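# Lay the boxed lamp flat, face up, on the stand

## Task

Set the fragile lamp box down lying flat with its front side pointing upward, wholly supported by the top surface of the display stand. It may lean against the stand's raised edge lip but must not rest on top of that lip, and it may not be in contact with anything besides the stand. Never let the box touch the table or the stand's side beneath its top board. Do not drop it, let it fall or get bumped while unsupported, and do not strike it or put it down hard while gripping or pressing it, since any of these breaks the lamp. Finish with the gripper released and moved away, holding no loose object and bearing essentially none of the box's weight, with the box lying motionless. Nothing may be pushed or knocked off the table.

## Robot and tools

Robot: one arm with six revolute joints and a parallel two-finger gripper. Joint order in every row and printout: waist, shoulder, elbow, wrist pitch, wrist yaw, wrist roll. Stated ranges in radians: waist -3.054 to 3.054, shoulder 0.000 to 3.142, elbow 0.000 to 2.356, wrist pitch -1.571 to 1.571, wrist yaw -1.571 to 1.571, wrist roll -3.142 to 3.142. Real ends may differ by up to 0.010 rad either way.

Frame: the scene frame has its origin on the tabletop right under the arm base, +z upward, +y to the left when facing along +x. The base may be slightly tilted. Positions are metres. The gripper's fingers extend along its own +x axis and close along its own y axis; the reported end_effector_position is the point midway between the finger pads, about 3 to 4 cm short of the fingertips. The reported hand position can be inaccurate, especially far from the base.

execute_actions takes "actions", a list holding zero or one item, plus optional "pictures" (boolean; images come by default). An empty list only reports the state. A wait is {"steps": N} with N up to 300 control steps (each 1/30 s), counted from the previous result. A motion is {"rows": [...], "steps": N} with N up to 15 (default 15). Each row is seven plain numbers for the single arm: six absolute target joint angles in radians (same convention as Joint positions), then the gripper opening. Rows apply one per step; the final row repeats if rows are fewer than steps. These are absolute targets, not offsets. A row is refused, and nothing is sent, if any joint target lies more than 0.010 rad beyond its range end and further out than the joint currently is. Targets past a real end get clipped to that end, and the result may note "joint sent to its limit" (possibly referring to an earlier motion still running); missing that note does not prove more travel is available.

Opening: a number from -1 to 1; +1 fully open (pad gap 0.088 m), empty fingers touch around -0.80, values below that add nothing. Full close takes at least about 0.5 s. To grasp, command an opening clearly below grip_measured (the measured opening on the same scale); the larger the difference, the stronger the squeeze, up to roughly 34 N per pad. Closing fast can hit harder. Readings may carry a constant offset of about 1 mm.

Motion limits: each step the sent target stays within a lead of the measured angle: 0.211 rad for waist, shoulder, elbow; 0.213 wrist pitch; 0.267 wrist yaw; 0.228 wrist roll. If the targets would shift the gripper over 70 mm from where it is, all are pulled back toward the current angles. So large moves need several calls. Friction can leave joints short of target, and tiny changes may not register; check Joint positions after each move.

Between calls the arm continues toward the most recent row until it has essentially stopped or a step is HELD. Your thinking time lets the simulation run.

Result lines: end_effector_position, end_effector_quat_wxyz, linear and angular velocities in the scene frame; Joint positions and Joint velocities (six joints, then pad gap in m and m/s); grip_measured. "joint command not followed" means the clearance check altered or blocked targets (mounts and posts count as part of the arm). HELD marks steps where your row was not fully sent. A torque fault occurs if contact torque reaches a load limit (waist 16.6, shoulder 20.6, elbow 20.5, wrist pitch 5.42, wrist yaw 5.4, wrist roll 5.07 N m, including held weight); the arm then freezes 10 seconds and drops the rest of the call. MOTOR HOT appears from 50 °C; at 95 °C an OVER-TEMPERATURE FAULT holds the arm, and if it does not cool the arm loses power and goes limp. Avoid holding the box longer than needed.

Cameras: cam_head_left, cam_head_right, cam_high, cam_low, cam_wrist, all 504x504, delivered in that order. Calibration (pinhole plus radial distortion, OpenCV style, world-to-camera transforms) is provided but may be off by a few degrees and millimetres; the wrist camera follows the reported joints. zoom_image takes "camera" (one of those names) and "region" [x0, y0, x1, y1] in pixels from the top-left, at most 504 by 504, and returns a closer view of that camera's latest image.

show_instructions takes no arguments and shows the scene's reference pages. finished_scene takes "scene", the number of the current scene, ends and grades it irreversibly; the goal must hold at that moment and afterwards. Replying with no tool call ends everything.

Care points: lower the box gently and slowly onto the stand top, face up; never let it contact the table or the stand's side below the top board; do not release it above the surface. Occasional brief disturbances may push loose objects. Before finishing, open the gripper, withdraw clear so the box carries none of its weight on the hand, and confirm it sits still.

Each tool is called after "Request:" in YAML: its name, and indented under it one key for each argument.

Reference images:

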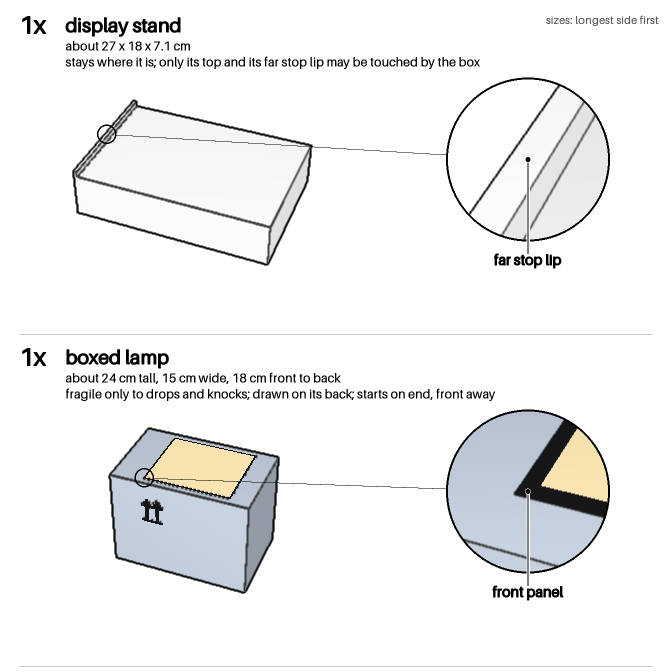

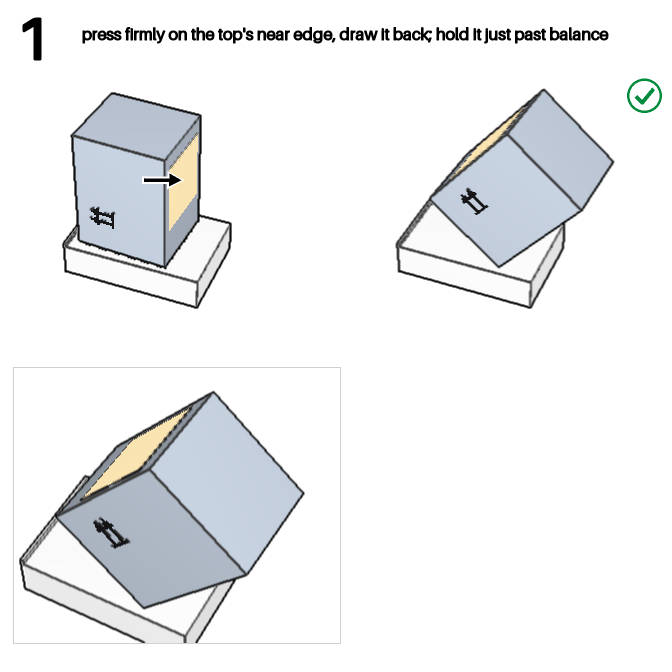

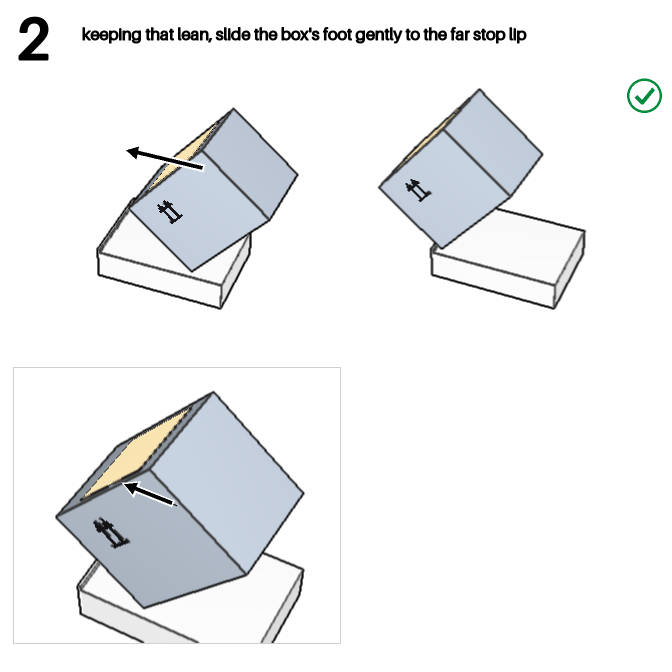

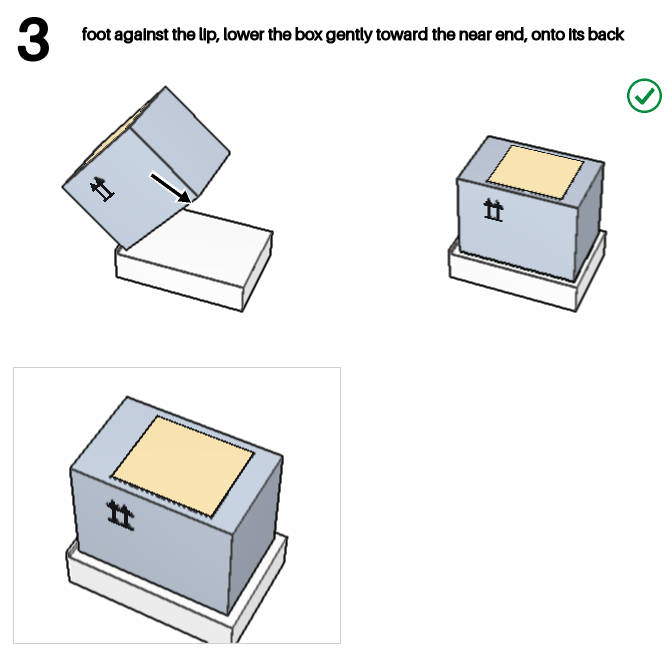

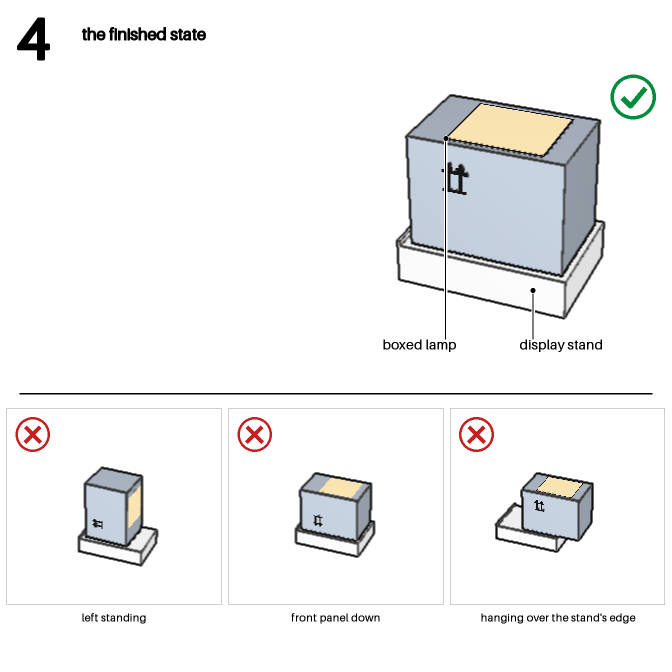

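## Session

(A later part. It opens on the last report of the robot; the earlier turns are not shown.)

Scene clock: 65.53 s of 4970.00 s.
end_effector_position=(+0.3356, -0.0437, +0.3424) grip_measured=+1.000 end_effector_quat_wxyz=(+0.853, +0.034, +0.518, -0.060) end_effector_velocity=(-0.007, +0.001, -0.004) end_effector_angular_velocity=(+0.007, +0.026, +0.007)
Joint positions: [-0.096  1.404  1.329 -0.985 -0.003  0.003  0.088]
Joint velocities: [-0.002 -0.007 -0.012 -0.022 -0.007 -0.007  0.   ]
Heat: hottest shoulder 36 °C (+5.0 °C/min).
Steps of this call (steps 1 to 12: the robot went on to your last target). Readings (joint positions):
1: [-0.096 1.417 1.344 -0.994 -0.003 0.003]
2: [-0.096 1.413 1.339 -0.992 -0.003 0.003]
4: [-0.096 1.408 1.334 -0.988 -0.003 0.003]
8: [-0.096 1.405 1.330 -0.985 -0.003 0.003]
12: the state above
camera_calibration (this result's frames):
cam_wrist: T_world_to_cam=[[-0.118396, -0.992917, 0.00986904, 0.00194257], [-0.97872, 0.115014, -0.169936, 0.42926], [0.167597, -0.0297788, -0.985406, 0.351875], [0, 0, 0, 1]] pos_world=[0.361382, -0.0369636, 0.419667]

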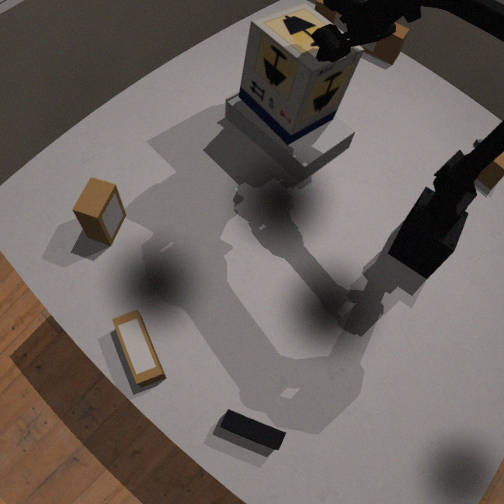

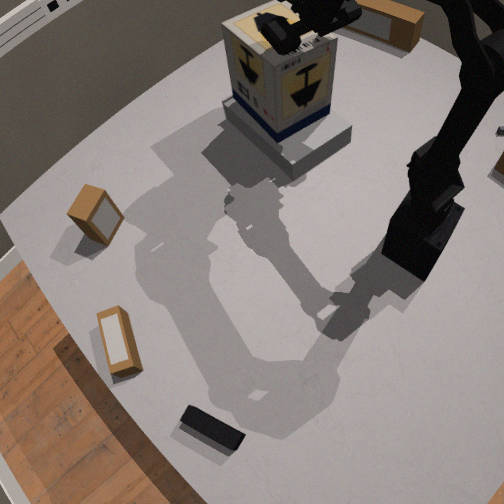

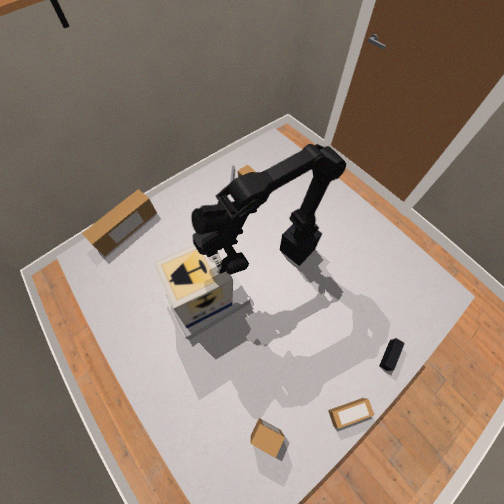

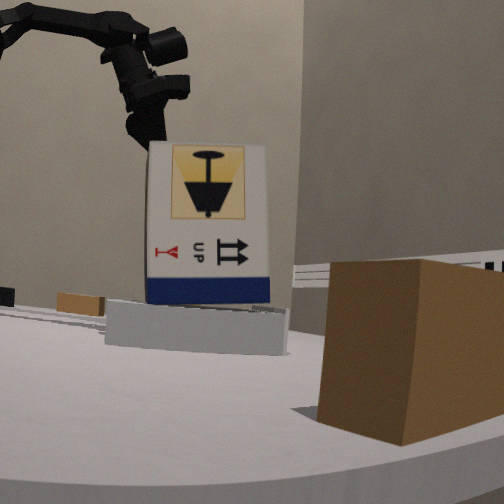

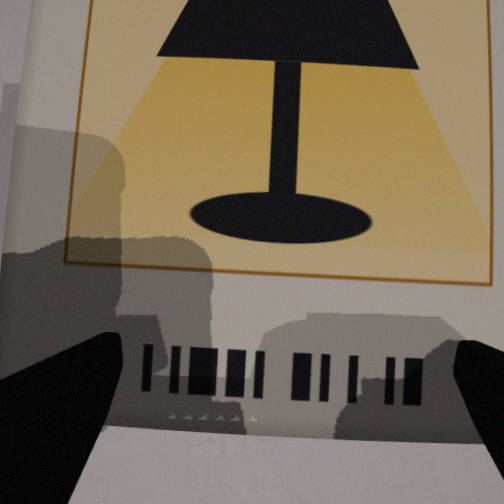

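Request:
execute_actions:
  actions:
    - {"rows": [[-0.093,1.416,1.281,-0.998,0,0,1],[-0.093,1.410,1.275,-0.996,0,0,1],[-0.093,1.402,1.267,-0.993,0,0,1],[-0.093,1.394,1.259,-0.990,0,0,1],[-0.093,1.386,1.251,-0.987,0,0,1],[-0.093,1.378,1.243,-0.984,0,0,1],[-0.093,1.370,1.235,-0.981,0,0,1],[-0.093,1.362,1.227,-0.979,0,0,1],[-0.093,1.354,1.219,-0.976,0,0,1],[-0.093,1.346,1.211,-0.973,0,0,1],[-0.093,1.338,1.204,-0.970,0,0,1],[-0.093,1.330,1.196,-0.967,0,0,1],[-0.093,1.322,1.188,-0.964,0,0,1],[-0.093,1.314,1.180,-0.962,0,0,1],[-0.093,1.306,1.172,-0.959,0,0,1]], "steps": 15}
  pictures: false

Request:
execute_actions:
  actions:
    - {"rows": [[-0.093,1.298,1.164,-0.957,0,0,1],[-0.093,1.290,1.157,-0.954,0,0,1],[-0.093,1.282,1.149,-0.952,0,0,1],[-0.093,1.274,1.142,-0.950,0,0,1],[-0.093,1.266,1.134,-0.947,0,0,1],[-0.093,1.258,1.127,-0.945,0,0,1],[-0.093,1.250,1.119,-0.943,0,0,1],[-0.093,1.242,1.112,-0.940,0,0,1],[-0.093,1.234,1.104,-0.938,0,0,1],[-0.093,1.226,1.097,-0.936,0,0,1],[-0.093,1.218,1.090,-0.934,0,0,1],[-0.093,1.210,1.083,-0.932,0,0,1],[-0.093,1.202,1.075,-0.929,0,0,1],[-0.093,1.195,1.069,-0.927,0,0,1],[-0.093,1.190,1.064,-0.926,0,0,1]], "steps": 15}
  pictures: false

Request:
execute_actions:
  actions:
    - {"steps": 12}

Scene clock: 70.93 s of 4970.00 s.
end_effector_position=(+0.3180, -0.0410, +0.3407) grip_measured=+1.000 end_effector_quat_wxyz=(+0.860, +0.032, +0.506, -0.060) end_effector_velocity=(-0.048, +0.008, -0.007) end_effector_angular_velocity=(-0.006, -0.066, +0.013)
Joint positions: [-0.095  1.313  1.237 -0.954 -0.002  0.003  0.088]
Joint velocities: [ 0.002 -0.237 -0.237  0.066 -0.007 -0.007  0.   ]
Heat: hottest shoulder 35 °C (+3.0 °C/min).
Steps of this call (steps 1 to 30: the robot went on to your last target; steps 31 to 90: nothing new was sent; then 1.90 s passed at rest; steps 91 to 105: all 15 steps of this action). Readings (joint positions):
91: [-0.096 1.403 1.328 -0.984 -0.003 0.003]
92: [-0.096 1.401 1.326 -0.982 -0.003 0.003]
94: [-0.096 1.394 1.318 -0.979 -0.003 0.003]
98: [-0.096 1.367 1.291 -0.972 -0.003 0.003]
105: the state above

Scene clock: 71.43 s of 4970.00 s.
end_effector_position=(+0.2952, -0.0377, +0.3370) grip_measured=+1.000 end_effector_quat_wxyz=(+0.869, +0.030, +0.490, -0.060) end_effector_velocity=(-0.047, +0.008, -0.012) end_effector_angular_velocity=(-0.002, -0.037, +0.013)
Joint positions: [-0.093  1.196  1.123 -0.921 -0.001  0.001  0.088]
Joint velocities: [ 0.002 -0.217 -0.203  0.022 -0.007 -0.007  0.   ]
Heat: hottest shoulder 35 °C (+2.0 °C/min).
Steps of this call (steps 1 to 15: all 15 steps of this action). Readings (joint positions):
1: [-0.095 1.305 1.229 -0.951 -0.002 0.003]
2: [-0.095 1.297 1.221 -0.949 -0.002 0.003]
4: [-0.095 1.281 1.206 -0.944 -0.002 0.002]
8: [-0.094 1.250 1.175 -0.935 -0.002 0.002]
15: the state above

Scene clock: 71.83 s of 4970.00 s.
end_effector_position=(+0.2916, -0.0371, +0.3364) grip_measured=+1.000 end_effector_quat_wxyz=(+0.871, +0.029, +0.487, -0.060) end_effector_velocity=(-0.001, +0.001, -0.002) end_effector_angular_velocity=(+0.002, -0.003, +0.008)
Joint positions: [-0.093  1.176  1.105 -0.916 -0.001  0.     0.088]
Joint velocities: [-0.002 -0.007 -0.012  0.007 -0.007 -0.007  0.   ]
Heat: hottest shoulder 35 °C (+2.0 °C/min).
Steps of this call (steps 1 to 12: the robot went on to your last target). Readings (joint positions):
1: [-0.093 1.189 1.118 -0.920 -0.001 0.001]
2: [-0.093 1.185 1.114 -0.920 -0.001 0.001]
4: [-0.093 1.180 1.109 -0.917 -0.001 0.001]
8: [-0.093 1.177 1.105 -0.916 -0.001 0.000]
12: the state above
camera_calibration (this result's frames):
cam_wrist: T_world_to_cam=[[-0.113911, -0.993389, 0.0142483, 0.000511881], [-0.964564, 0.107148, -0.241112, 0.403879], [0.237991, -0.0412087, -0.970393, 0.327531], [0, 0, 0, 1]] pos_world=[0.311676, -0.029269, 0.415206]

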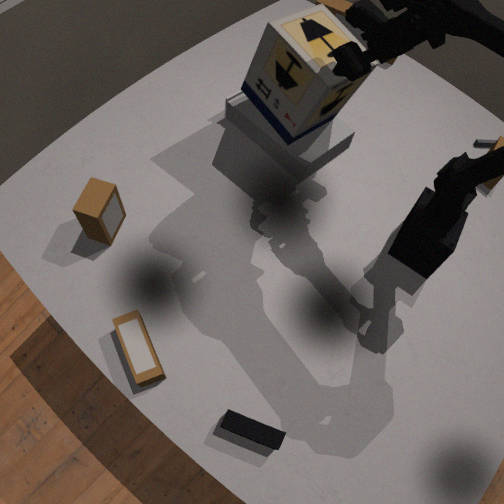

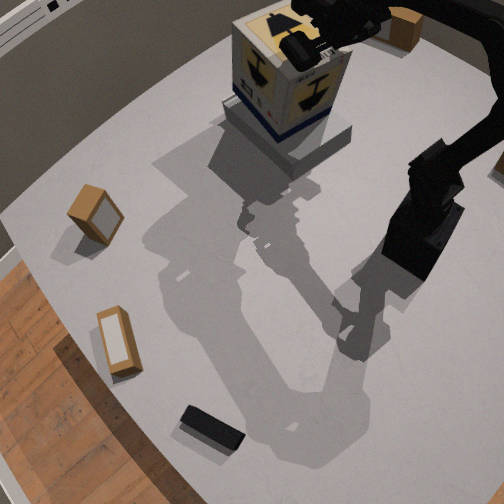

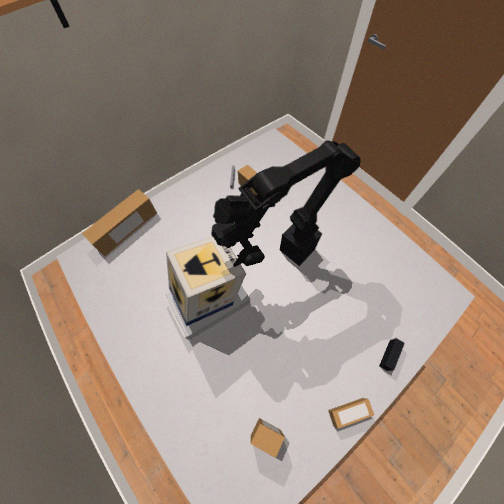

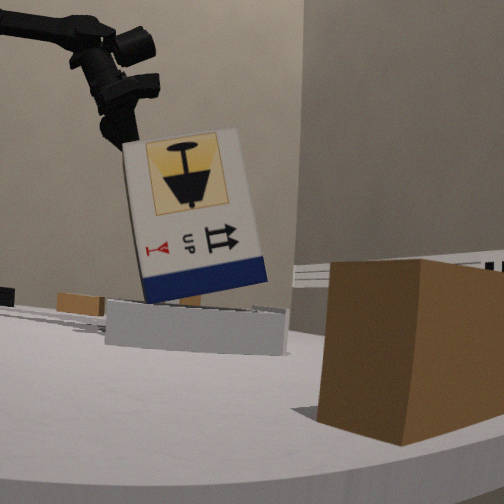

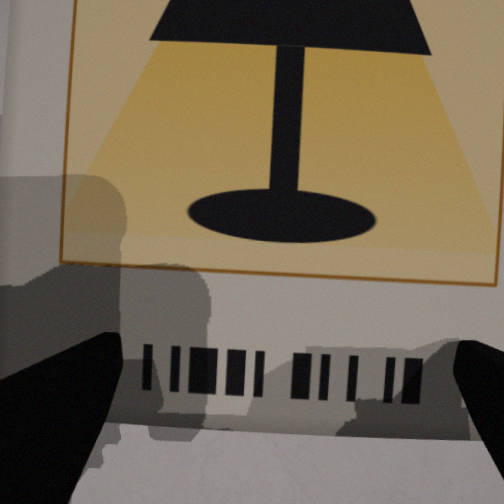

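Request:
execute_actions:
  actions:
    - {"rows": [[-0.093,1.186,1.060,-0.925,0,0,1],[-0.093,1.180,1.055,-0.924,0,0,1],[-0.092,1.172,1.048,-0.922,0,0,1],[-0.092,1.163,1.040,-0.920,0,0,1],[-0.092,1.155,1.033,-0.918,0,0,1],[-0.092,1.147,1.025,-0.916,0,0,1],[-0.091,1.138,1.018,-0.914,0,0,1],[-0.091,1.130,1.011,-0.912,0,0,1],[-0.091,1.122,1.003,-0.910,0,0,1],[-0.091,1.114,0.996,-0.908,0,0,1],[-0.091,1.105,0.988,-0.906,0,0,1],[-0.090,1.097,0.981,-0.904,0,0,1],[-0.090,1.089,0.974,-0.902,0,0,1],[-0.090,1.080,0.966,-0.900,0,0,1],[-0.090,1.072,0.959,-0.898,0,0,1]], "steps": 15}
  pictures: false

Request:
execute_actions:
  actions:
    - {"rows": [[-0.090,1.064,0.952,-0.896,0,0,1],[-0.090,1.055,0.945,-0.895,0,0,1],[-0.089,1.047,0.938,-0.893,0,0,1],[-0.089,1.038,0.931,-0.891,0,0,1],[-0.089,1.030,0.925,-0.890,0,0,1],[-0.089,1.021,0.918,-0.888,0,0,1],[-0.088,1.013,0.911,-0.887,0,0,1],[-0.088,1.004,0.904,-0.885,0,0,1],[-0.088,0.996,0.898,-0.884,0,0,1],[-0.088,0.987,0.891,-0.882,0,0,1],[-0.087,0.979,0.884,-0.881,0,0,1],[-0.087,0.970,0.877,-0.879,0,0,1],[-0.087,0.962,0.871,-0.878,0,0,1],[-0.087,0.954,0.865,-0.877,0,0,1],[-0.087,0.949,0.861,-0.876,0,0,1]], "steps": 15}
  pictures: false

Request:
execute_actions:
  actions:
    - {"steps": 12}

Scene clock: 74.57 s of 4970.00 s.
end_effector_position=(+0.2741, -0.0345, +0.3318) grip_measured=+1.000 end_effector_quat_wxyz=(+0.878, +0.027, +0.474, -0.060) end_effector_velocity=(-0.047, +0.008, -0.013) end_effector_angular_velocity=(-0.006, -0.066, +0.013)
Joint positions: [-0.091  1.082  1.019 -0.895  0.    -0.     0.088]
Joint velocities: [ 0.002 -0.247 -0.217  0.037 -0.007 -0.007  0.   ]
Heat: hottest shoulder 35 °C (+2.0 °C/min).
Steps of this call (steps 1 to 30: the robot went on to your last target; steps 31 to 67: nothing new was sent; steps 68 to 82: all 15 steps of this action). Readings (joint positions):
68: [-0.093 1.175 1.103 -0.915 -0.001 -0.000]
69: [-0.093 1.173 1.102 -0.914 -0.001 -0.000]
71: [-0.093 1.165 1.094 -0.912 -0.001 -0.000]
75: [-0.092 1.138 1.070 -0.907 -0.000 -0.000]
82: the state above

Scene clock: 75.07 s of 4970.00 s.
end_effector_position=(+0.2523, -0.0312, +0.3248) grip_measured=+1.000 end_effector_quat_wxyz=(+0.887, +0.026, +0.458, -0.059) end_effector_velocity=(-0.042, +0.009, -0.018) end_effector_angular_velocity=(+0.008, -0.043, +0.022)
Joint positions: [-0.089  0.959  0.913 -0.874  0.    -0.     0.088]
Joint velocities: [ 0.002 -0.222 -0.188  0.007 -0.022 -0.007  0.   ]
Heat: hottest shoulder 35 °C (+2.0 °C/min).
Steps of this call (steps 1 to 15: all 15 steps of this action). Readings (joint positions):
1: [-0.091 1.074 1.012 -0.893 0.000 -0.000]
2: [-0.091 1.066 1.004 -0.891 0.000 -0.000]
4: [-0.091 1.049 0.990 -0.888 0.000 -0.000]
8: [-0.090 1.016 0.961 -0.882 0.000 -0.000]
15: the state above

Scene clock: 75.47 s of 4970.00 s.
end_effector_position=(+0.2490, -0.0307, +0.3234) grip_measured=+1.000 end_effector_quat_wxyz=(+0.888, +0.025, +0.455, -0.059) end_effector_velocity=(-0.002, +0.003, +0.001) end_effector_angular_velocity=(+0.013, -0.004, +0.016)
Joint positions: [-0.089  0.939  0.896 -0.871  0.    -0.     0.088]
Joint velocities: [-0.002 -0.012 -0.002 -0.007 -0.022 -0.007  0.   ]
Heat: hottest shoulder 35 °C (+2.0 °C/min).
Steps of this call (steps 1 to 12: the robot went on to your last target). Readings (joint positions):
1: [-0.089 0.953 0.908 -0.874 0.000 -0.000]
2: [-0.089 0.948 0.904 -0.874 0.000 -0.000]
4: [-0.089 0.943 0.900 -0.872 0.000 -0.000]
8: [-0.089 0.940 0.897 -0.871 0.000 -0.000]
12: the state above
camera_calibration (this result's frames):
cam_wrist: T_world_to_cam=[[-0.110788, -0.9937, 0.0169281, 0.000537741], [-0.944995, 0.100053, -0.311406, 0.376596], [0.30775, -0.050497, -0.950126, 0.301135], [0, 0, 0, 1]] pos_world=[0.263267, -0.0219388, 0.403382]

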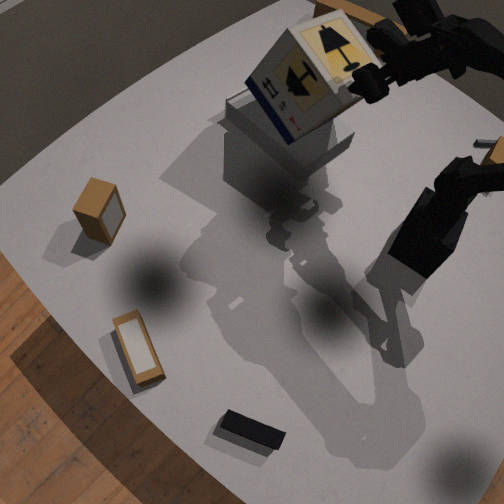

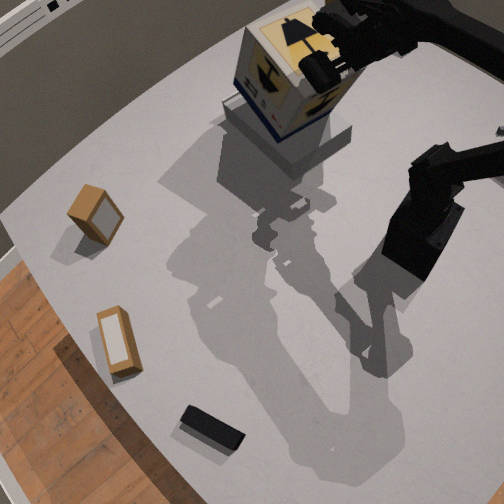

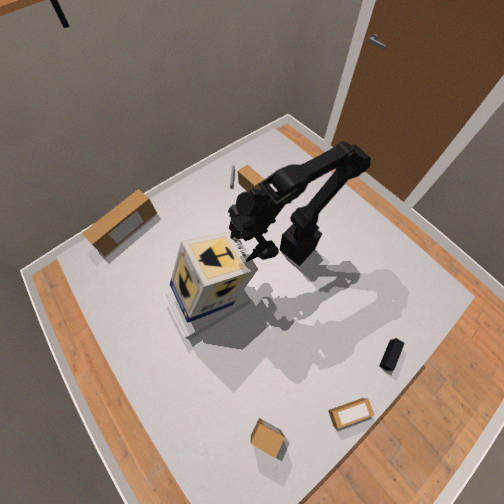

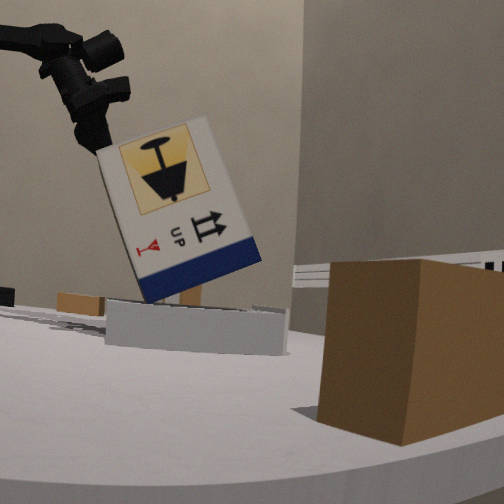

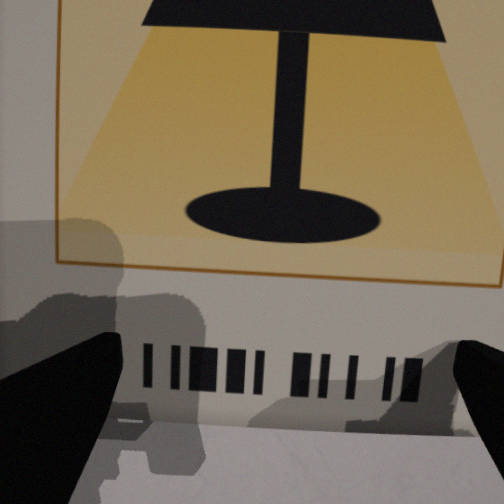

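Request:
execute_actions:
  actions:
    - {"rows": [[-0.087,0.945,0.858,-0.876,0,0,1],[-0.087,0.938,0.853,-0.875,0,0,1],[-0.086,0.929,0.846,-0.874,0,0,1],[-0.086,0.920,0.839,-0.873,0,0,1],[-0.086,0.911,0.832,-0.872,0,0,1],[-0.086,0.902,0.826,-0.871,0,0,1],[-0.085,0.893,0.819,-0.870,0,0,1],[-0.085,0.884,0.812,-0.869,0,0,1],[-0.085,0.876,0.805,-0.868,0,0,1],[-0.085,0.867,0.799,-0.867,0,0,1],[-0.084,0.858,0.792,-0.866,0,0,1],[-0.084,0.849,0.785,-0.865,0,0,1],[-0.084,0.840,0.778,-0.864,0,0,1],[-0.084,0.831,0.772,-0.864,0,0,1],[-0.084,0.822,0.765,-0.863,0,0,1]], "steps": 15}
  pictures: false

Request:
execute_actions:
  actions:
    - {"rows": [[-0.084,0.813,0.758,-0.862,0,0,1],[-0.083,0.804,0.752,-0.862,0,0,1],[-0.083,0.795,0.745,-0.861,0,0,1],[-0.083,0.786,0.739,-0.861,0,0,1],[-0.083,0.777,0.732,-0.861,0,0,1],[-0.082,0.768,0.726,-0.860,0,0,1],[-0.082,0.759,0.719,-0.860,0,0,1],[-0.082,0.750,0.713,-0.860,0,0,1],[-0.082,0.741,0.706,-0.860,0,0,1],[-0.081,0.732,0.700,-0.859,0,0,1],[-0.081,0.723,0.693,-0.859,0,0,1],[-0.081,0.714,0.687,-0.859,0,0,1],[-0.081,0.705,0.681,-0.859,0,0,1],[-0.081,0.697,0.675,-0.859,0,0,1],[-0.081,0.691,0.671,-0.859,0,0,1]], "steps": 15}
  pictures: false

Request:
execute_actions:
  actions:
    - {"steps": 12}

Scene clock: 78.73 s of 4970.00 s.
end_effector_position=(+0.2324, -0.0283, +0.3163) grip_measured=+1.000 end_effector_quat_wxyz=(+0.895, +0.024, +0.442, -0.059) end_effector_velocity=(-0.048, +0.006, -0.026) end_effector_angular_velocity=(+0.004, -0.047, -0.003)
Joint positions: [-0.087  0.839  0.816 -0.861  0.001 -0.001  0.088]
Joint velocities: [-0.002 -0.266 -0.212 -0.007 -0.007  0.007  0.   ]
Heat: hottest shoulder 34 °C (+0.0 °C/min).
Steps of this call (steps 1 to 30: the robot went on to your last target; steps 31 to 83: nothing new was sent; steps 84 to 98: all 15 steps of this action). Readings (joint positions):
84: [-0.088 0.937 0.895 -0.870 0.001 -0.001]
85: [-0.088 0.936 0.893 -0.869 0.001 -0.001]
87: [-0.088 0.927 0.887 -0.868 0.001 -0.001]
91: [-0.088 0.898 0.863 -0.867 0.001 -0.001]
98: the state above

Scene clock: 79.23 s of 4970.00 s.
end_effector_position=(+0.2116, -0.0262, +0.3039) grip_measured=+1.000 end_effector_quat_wxyz=(+0.902, +0.022, +0.427, -0.061) end_effector_velocity=(-0.038, +0.006, -0.031) end_effector_angular_velocity=(-0.003, -0.031, +0.013)
Joint positions: [-0.086  0.708  0.714 -0.858  0.005 -0.001  0.088]
Joint velocities: [ 0.002 -0.232 -0.193 -0.007 -0.007 -0.007  0.   ]
Heat: hottest shoulder 34 °C (+0.0 °C/min).
Steps of this call (steps 1 to 15: all 15 steps of this action). Readings (joint positions):
1: [-0.087 0.830 0.809 -0.861 0.001 -0.001]
2: [-0.087 0.821 0.802 -0.860 0.002 -0.001]
4: [-0.087 0.804 0.788 -0.860 0.004 -0.001]
8: [-0.087 0.769 0.761 -0.859 0.005 -0.001]
15: the state above

Scene clock: 79.63 s of 4970.00 s.
end_effector_position=(+0.2081, -0.0256, +0.2992) grip_measured=+1.000 end_effector_quat_wxyz=(+0.901, +0.022, +0.428, -0.060) end_effector_velocity=(-0.002, +0.002, -0.003) end_effector_angular_velocity=(+0.004, +0.012, +0.023)
Joint positions: [-0.085  0.689  0.693 -0.858  0.005 -0.001  0.088]
Joint velocities: [-0.007 -0.002 -0.007 -0.007 -0.022 -0.022  0.   ]
Heat: hottest shoulder 34 °C (+0.0 °C/min).
Steps of this call (steps 1 to 12: the robot went on to your last target). Readings (joint positions):
1: [-0.086 0.702 0.709 -0.858 0.005 -0.001]
2: [-0.085 0.697 0.705 -0.858 0.005 -0.001]
4: [-0.085 0.693 0.699 -0.858 0.005 -0.001]
8: [-0.085 0.690 0.694 -0.858 0.005 -0.001]
12: the state above
camera_calibration (this result's frames):
cam_wrist: T_world_to_cam=[[-0.110344, -0.993652, 0.0219169, -0.0000776203], [-0.925428, 0.0946749, -0.366904, 0.342365], [0.3625, -0.0607681, -0.93, 0.27334], [0, 0, 0, 1]] pos_world=[0.21774, -0.0158802, 0.379823]

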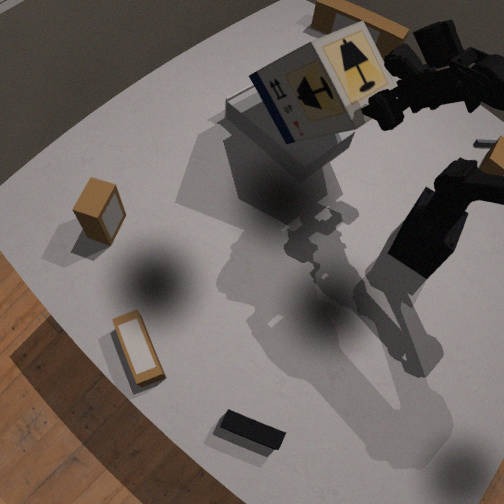

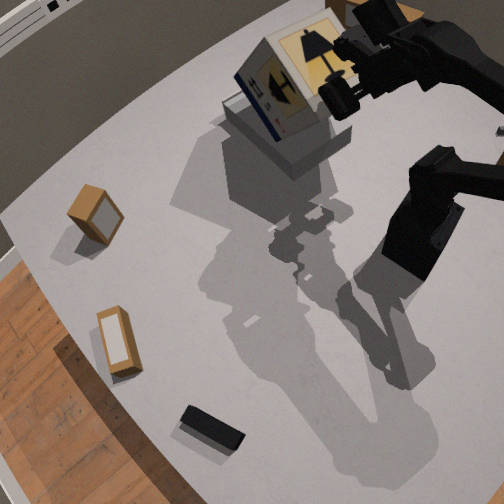

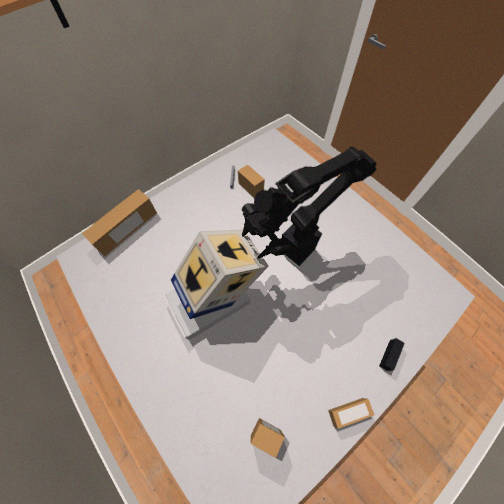

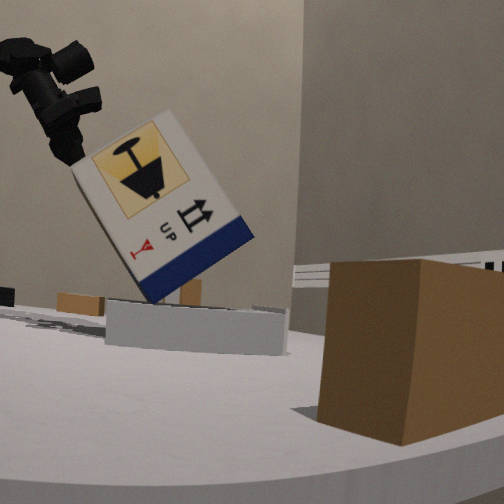

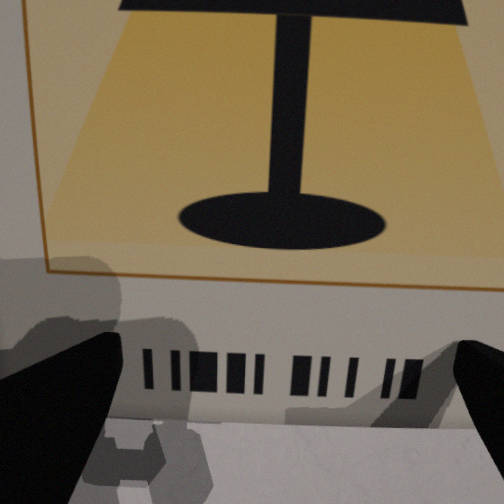

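Request:
execute_actions:
  actions:
    - {"rows": [[-0.081,0.698,0.677,-0.858,0,0,1],[-0.081,0.705,0.683,-0.856,0,0,1],[-0.081,0.711,0.688,-0.852,0,0,1],[-0.081,0.718,0.691,-0.847,0,0,1],[-0.082,0.726,0.693,-0.841,0,0,1],[-0.082,0.734,0.695,-0.835,0,0,1],[-0.082,0.742,0.697,-0.828,0,0,1],[-0.082,0.750,0.699,-0.822,0,0,1],[-0.083,0.758,0.701,-0.816,0,0,1],[-0.083,0.766,0.703,-0.810,0,0,1],[-0.083,0.774,0.705,-0.803,0,0,1],[-0.083,0.782,0.707,-0.797,0,0,1],[-0.084,0.790,0.709,-0.791,0,0,1],[-0.084,0.797,0.711,-0.786,0,0,1],[-0.084,0.803,0.713,-0.781,0,0,1]], "steps": 15}
  pictures: false

Request:
execute_actions:
  actions:
    - {"steps": 12}

Scene clock: 86.13 s of 4970.00 s.
end_effector_position=(+0.2239, -0.0270, +0.2948) grip_measured=+1.000 end_effector_quat_wxyz=(+0.898, +0.023, +0.435, -0.058) end_effector_velocity=(+0.041, -0.002, -0.002) end_effector_angular_velocity=(+0.015, +0.020, +0.017)
Joint positions: [-0.085  0.772  0.702 -0.799  0.001 -0.     0.088]
Joint velocities: [-0.002  0.208  0.061  0.125 -0.022 -0.007  0.   ]
Heat: hottest shoulder 34 °C (-1.0 °C/min).
Steps of this call (steps 1 to 30: the robot went on to your last target; steps 31 to 90: nothing new was sent; then 3.00 s passed at rest; steps 91 to 105: all 15 steps of this action). Readings (joint positions):
91: [-0.085 0.689 0.692 -0.858 0.005 -0.001]
92: [-0.085 0.689 0.692 -0.858 0.005 -0.001]
94: [-0.085 0.692 0.692 -0.856 0.005 -0.001]
98: [-0.085 0.717 0.693 -0.838 0.004 -0.000]
105: the state above

Scene clock: 86.53 s of 4970.00 s.
end_effector_position=(+0.2287, -0.0276, +0.2961) grip_measured=+1.000 end_effector_quat_wxyz=(+0.899, +0.023, +0.432, -0.058) end_effector_velocity=(-0.001, -0.002, +0.000) end_effector_angular_velocity=(-0.010, +0.004, -0.001)
Joint positions: [-0.085  0.79   0.71  -0.783  0.001 -0.     0.088]
Joint velocities: [-0.002 -0.002  0.002 -0.007  0.007 -0.007  0.   ]
Heat: hottest shoulder 34 °C (-1.0 °C/min).
Steps of this call (steps 1 to 12: the robot went on to your last target). Readings (joint positions):
1: [-0.085 0.778 0.704 -0.794 0.001 -0.000]
2: [-0.085 0.782 0.706 -0.791 0.001 -0.000]
4: [-0.085 0.787 0.708 -0.787 0.001 -0.000]
8: [-0.085 0.790 0.710 -0.784 0.001 -0.000]
12: the state above
camera_calibration (this result's frames):
cam_wrist: T_world_to_cam=[[-0.107918, -0.993992, 0.0182723, 0.000815832], [-0.928785, 0.0942493, -0.358434, 0.358687], [0.354559, -0.0556525, -0.933376, 0.265835], [0, 0, 0, 1]] pos_world=[0.238977, -0.0182007, 0.376675]

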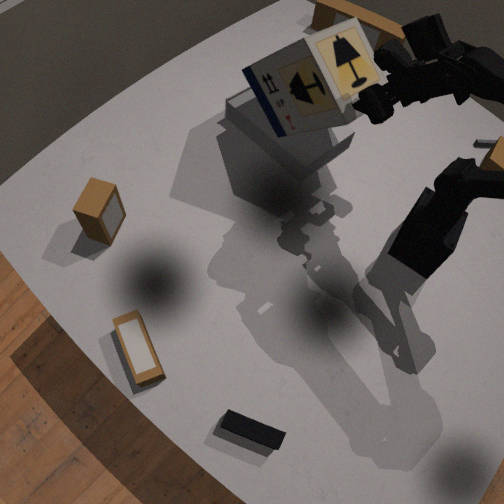

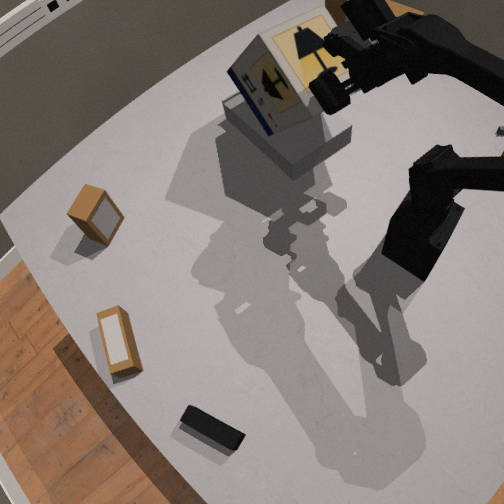

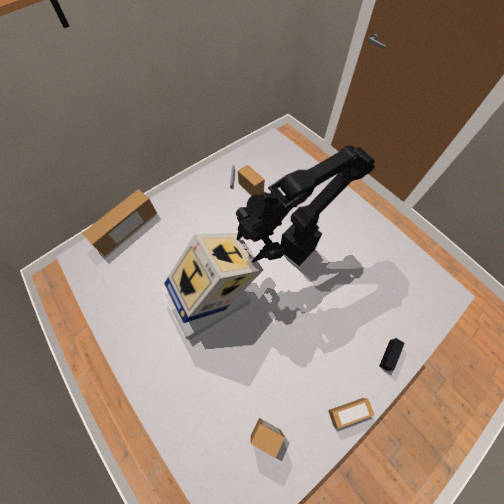

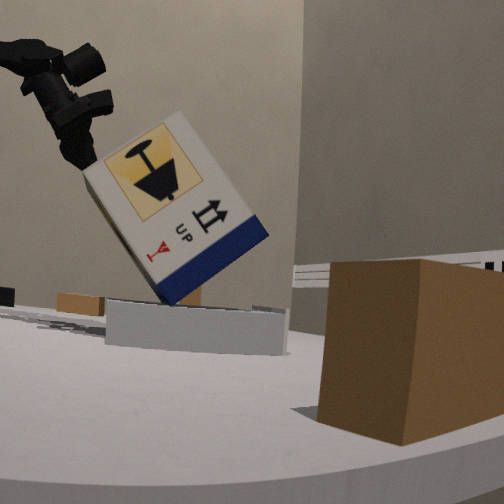

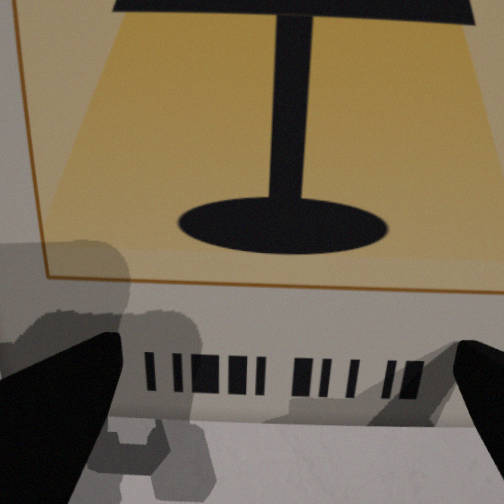

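Request:
execute_actions:
  actions:
    - {"rows": [[-0.085,0.807,0.714,-0.779,0,0,1],[-0.086,0.812,0.716,-0.775,0,0,1],[-0.086,0.818,0.719,-0.771,0,0,1],[-0.087,0.824,0.721,-0.766,0,0,1],[-0.087,0.830,0.724,-0.762,0,0,1],[-0.088,0.837,0.727,-0.757,0,0,1],[-0.088,0.843,0.729,-0.753,0,0,1],[-0.089,0.849,0.732,-0.749,0,0,1],[-0.089,0.855,0.735,-0.744,0,0,1],[-0.089,0.861,0.737,-0.740,0,0,1],[-0.090,0.868,0.740,-0.736,0,0,1],[-0.090,0.874,0.743,-0.731,0,0,1],[-0.090,0.880,0.746,-0.727,0,0,1],[-0.090,0.886,0.748,-0.723,0,0,1],[-0.090,0.892,0.751,-0.719,0,0,1]], "steps": 15}
  pictures: false

Request:
execute_actions:
  actions:
    - {"rows": [[-0.090,0.898,0.753,-0.715,0,0,1],[-0.090,0.904,0.755,-0.711,0,0,1],[-0.091,0.911,0.758,-0.707,0,0,1],[-0.091,0.917,0.760,-0.703,0,0,1],[-0.091,0.923,0.762,-0.699,0,0,1],[-0.091,0.929,0.765,-0.695,0,0,1],[-0.091,0.936,0.767,-0.691,0,0,1],[-0.091,0.942,0.770,-0.688,0,0,1],[-0.092,0.948,0.772,-0.684,0,0,1],[-0.092,0.954,0.775,-0.680,0,0,1],[-0.092,0.961,0.777,-0.677,0,0,1],[-0.092,0.967,0.780,-0.673,0,0,1],[-0.092,0.973,0.782,-0.669,0,0,1],[-0.092,0.978,0.784,-0.666,0,0,1],[-0.092,0.982,0.786,-0.664,0,0,1]], "steps": 15}
  pictures: false

Request:
execute_actions:
  actions:
    - {"steps": 12}

Scene clock: 88.57 s of 4970.00 s.
end_effector_position=(+0.2457, -0.0298, +0.3003) grip_measured=+1.000 end_effector_quat_wxyz=(+0.902, +0.023, +0.427, -0.059) end_effector_velocity=(+0.042, -0.007, +0.008) end_effector_angular_velocity=(-0.014, -0.025, -0.001)
Joint positions: [-0.085  0.861  0.742 -0.732  0.001 -0.     0.088]
Joint velocities: [-0.002  0.173  0.076  0.125  0.007 -0.007  0.   ]
Heat: hottest shoulder 33 °C (-2.0 °C/min).
Steps of this call (steps 1 to 30: the robot went on to your last target; steps 31 to 46: nothing new was sent; steps 47 to 61: all 15 steps of this action). Readings (joint positions):
47: [-0.085 0.792 0.710 -0.782 0.001 -0.000]
48: [-0.085 0.793 0.711 -0.781 0.001 -0.000]
50: [-0.085 0.799 0.713 -0.776 0.001 -0.000]
54: [-0.085 0.820 0.722 -0.761 0.001 -0.000]
61: the state above

Scene clock: 89.07 s of 4970.00 s.
end_effector_position=(+0.2662, -0.0328, +0.3008) grip_measured=+1.000 end_effector_quat_wxyz=(+0.903, +0.023, +0.426, -0.059) end_effector_velocity=(+0.035, -0.008, +0.000) end_effector_angular_velocity=(-0.011, -0.001, -0.006)
Joint positions: [-0.088  0.952  0.777 -0.674 -0.001 -0.001  0.088]
Joint velocities: [-0.007  0.159  0.066  0.095  0.007 -0.007  0.   ]
Heat: hottest shoulder 33 °C (-3.0 °C/min).
Steps of this call (steps 1 to 15: all 15 steps of this action). Readings (joint positions):
1: [-0.085 0.866 0.744 -0.728 0.001 -0.000]
2: [-0.086 0.872 0.747 -0.724 0.001 -0.001]
4: [-0.087 0.885 0.751 -0.716 -0.000 -0.001]
8: [-0.087 0.910 0.760 -0.700 -0.000 -0.001]
15: the state above

Scene clock: 89.47 s of 4970.00 s.
end_effector_position=(+0.2695, -0.0332, +0.3011) grip_measured=+1.000 end_effector_quat_wxyz=(+0.903, +0.023, +0.425, -0.059) end_effector_velocity=(-0.000, -0.002, -0.002) end_effector_angular_velocity=(-0.001, +0.002, -0.013)
Joint positions: [-0.088  0.966  0.784 -0.665 -0.001 -0.001  0.088]
Joint velocities: [-0.002  0.002 -0.007  0.007  0.007  0.007  0.   ]
Heat: hottest shoulder 33 °C (-3.0 °C/min).
Steps of this call (steps 1 to 12: the robot went on to your last target). Readings (joint positions):
1: [-0.088 0.956 0.779 -0.671 -0.001 -0.001]
2: [-0.088 0.959 0.780 -0.669 -0.001 -0.001]
4: [-0.088 0.963 0.782 -0.668 -0.001 -0.001]
8: [-0.088 0.966 0.783 -0.666 -0.001 -0.001]
12: the state above
camera_calibration (this result's frames):
cam_wrist: T_world_to_cam=[[-0.109028, -0.993878, 0.0178983, -0.0000342641], [-0.922858, 0.0945133, -0.373362, 0.401833], [0.369385, -0.0572245, -0.927513, 0.249885], [0, 0, 0, 1]] pos_world=[0.278528, -0.0237131, 0.381801]

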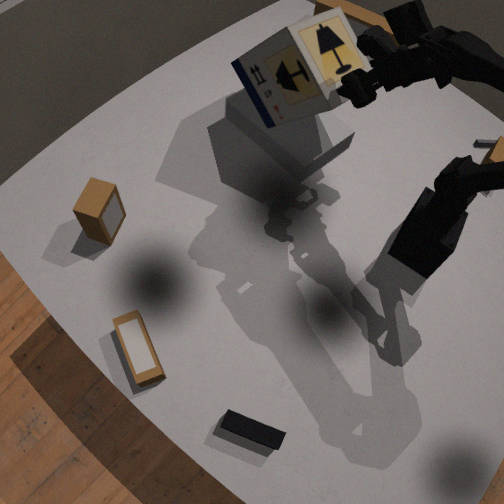

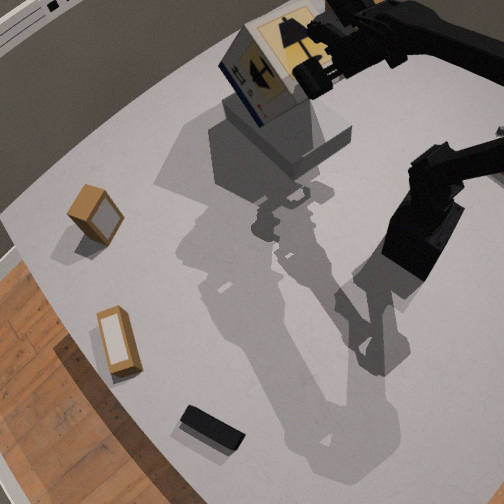

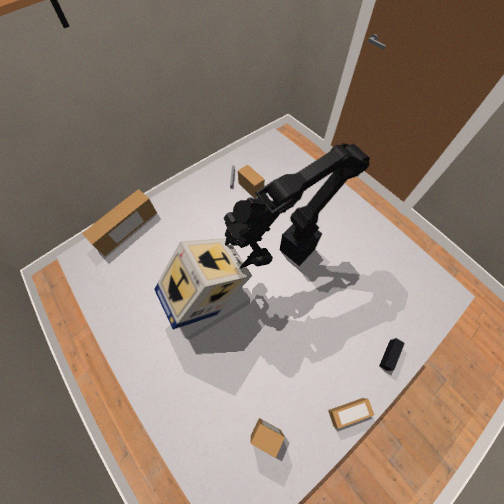

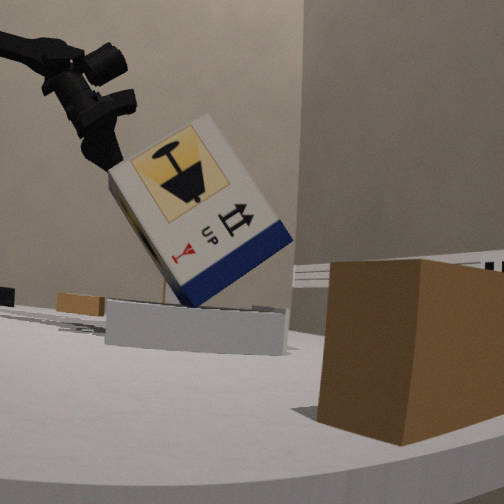

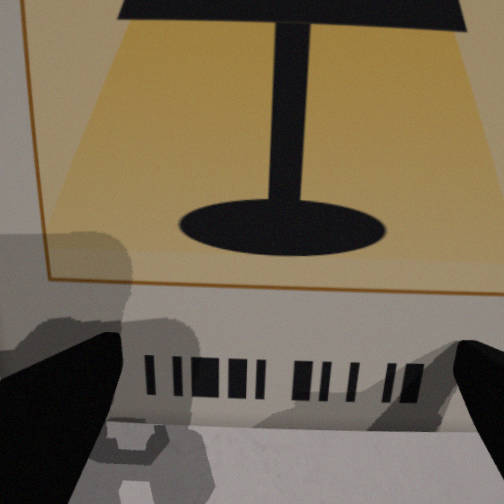

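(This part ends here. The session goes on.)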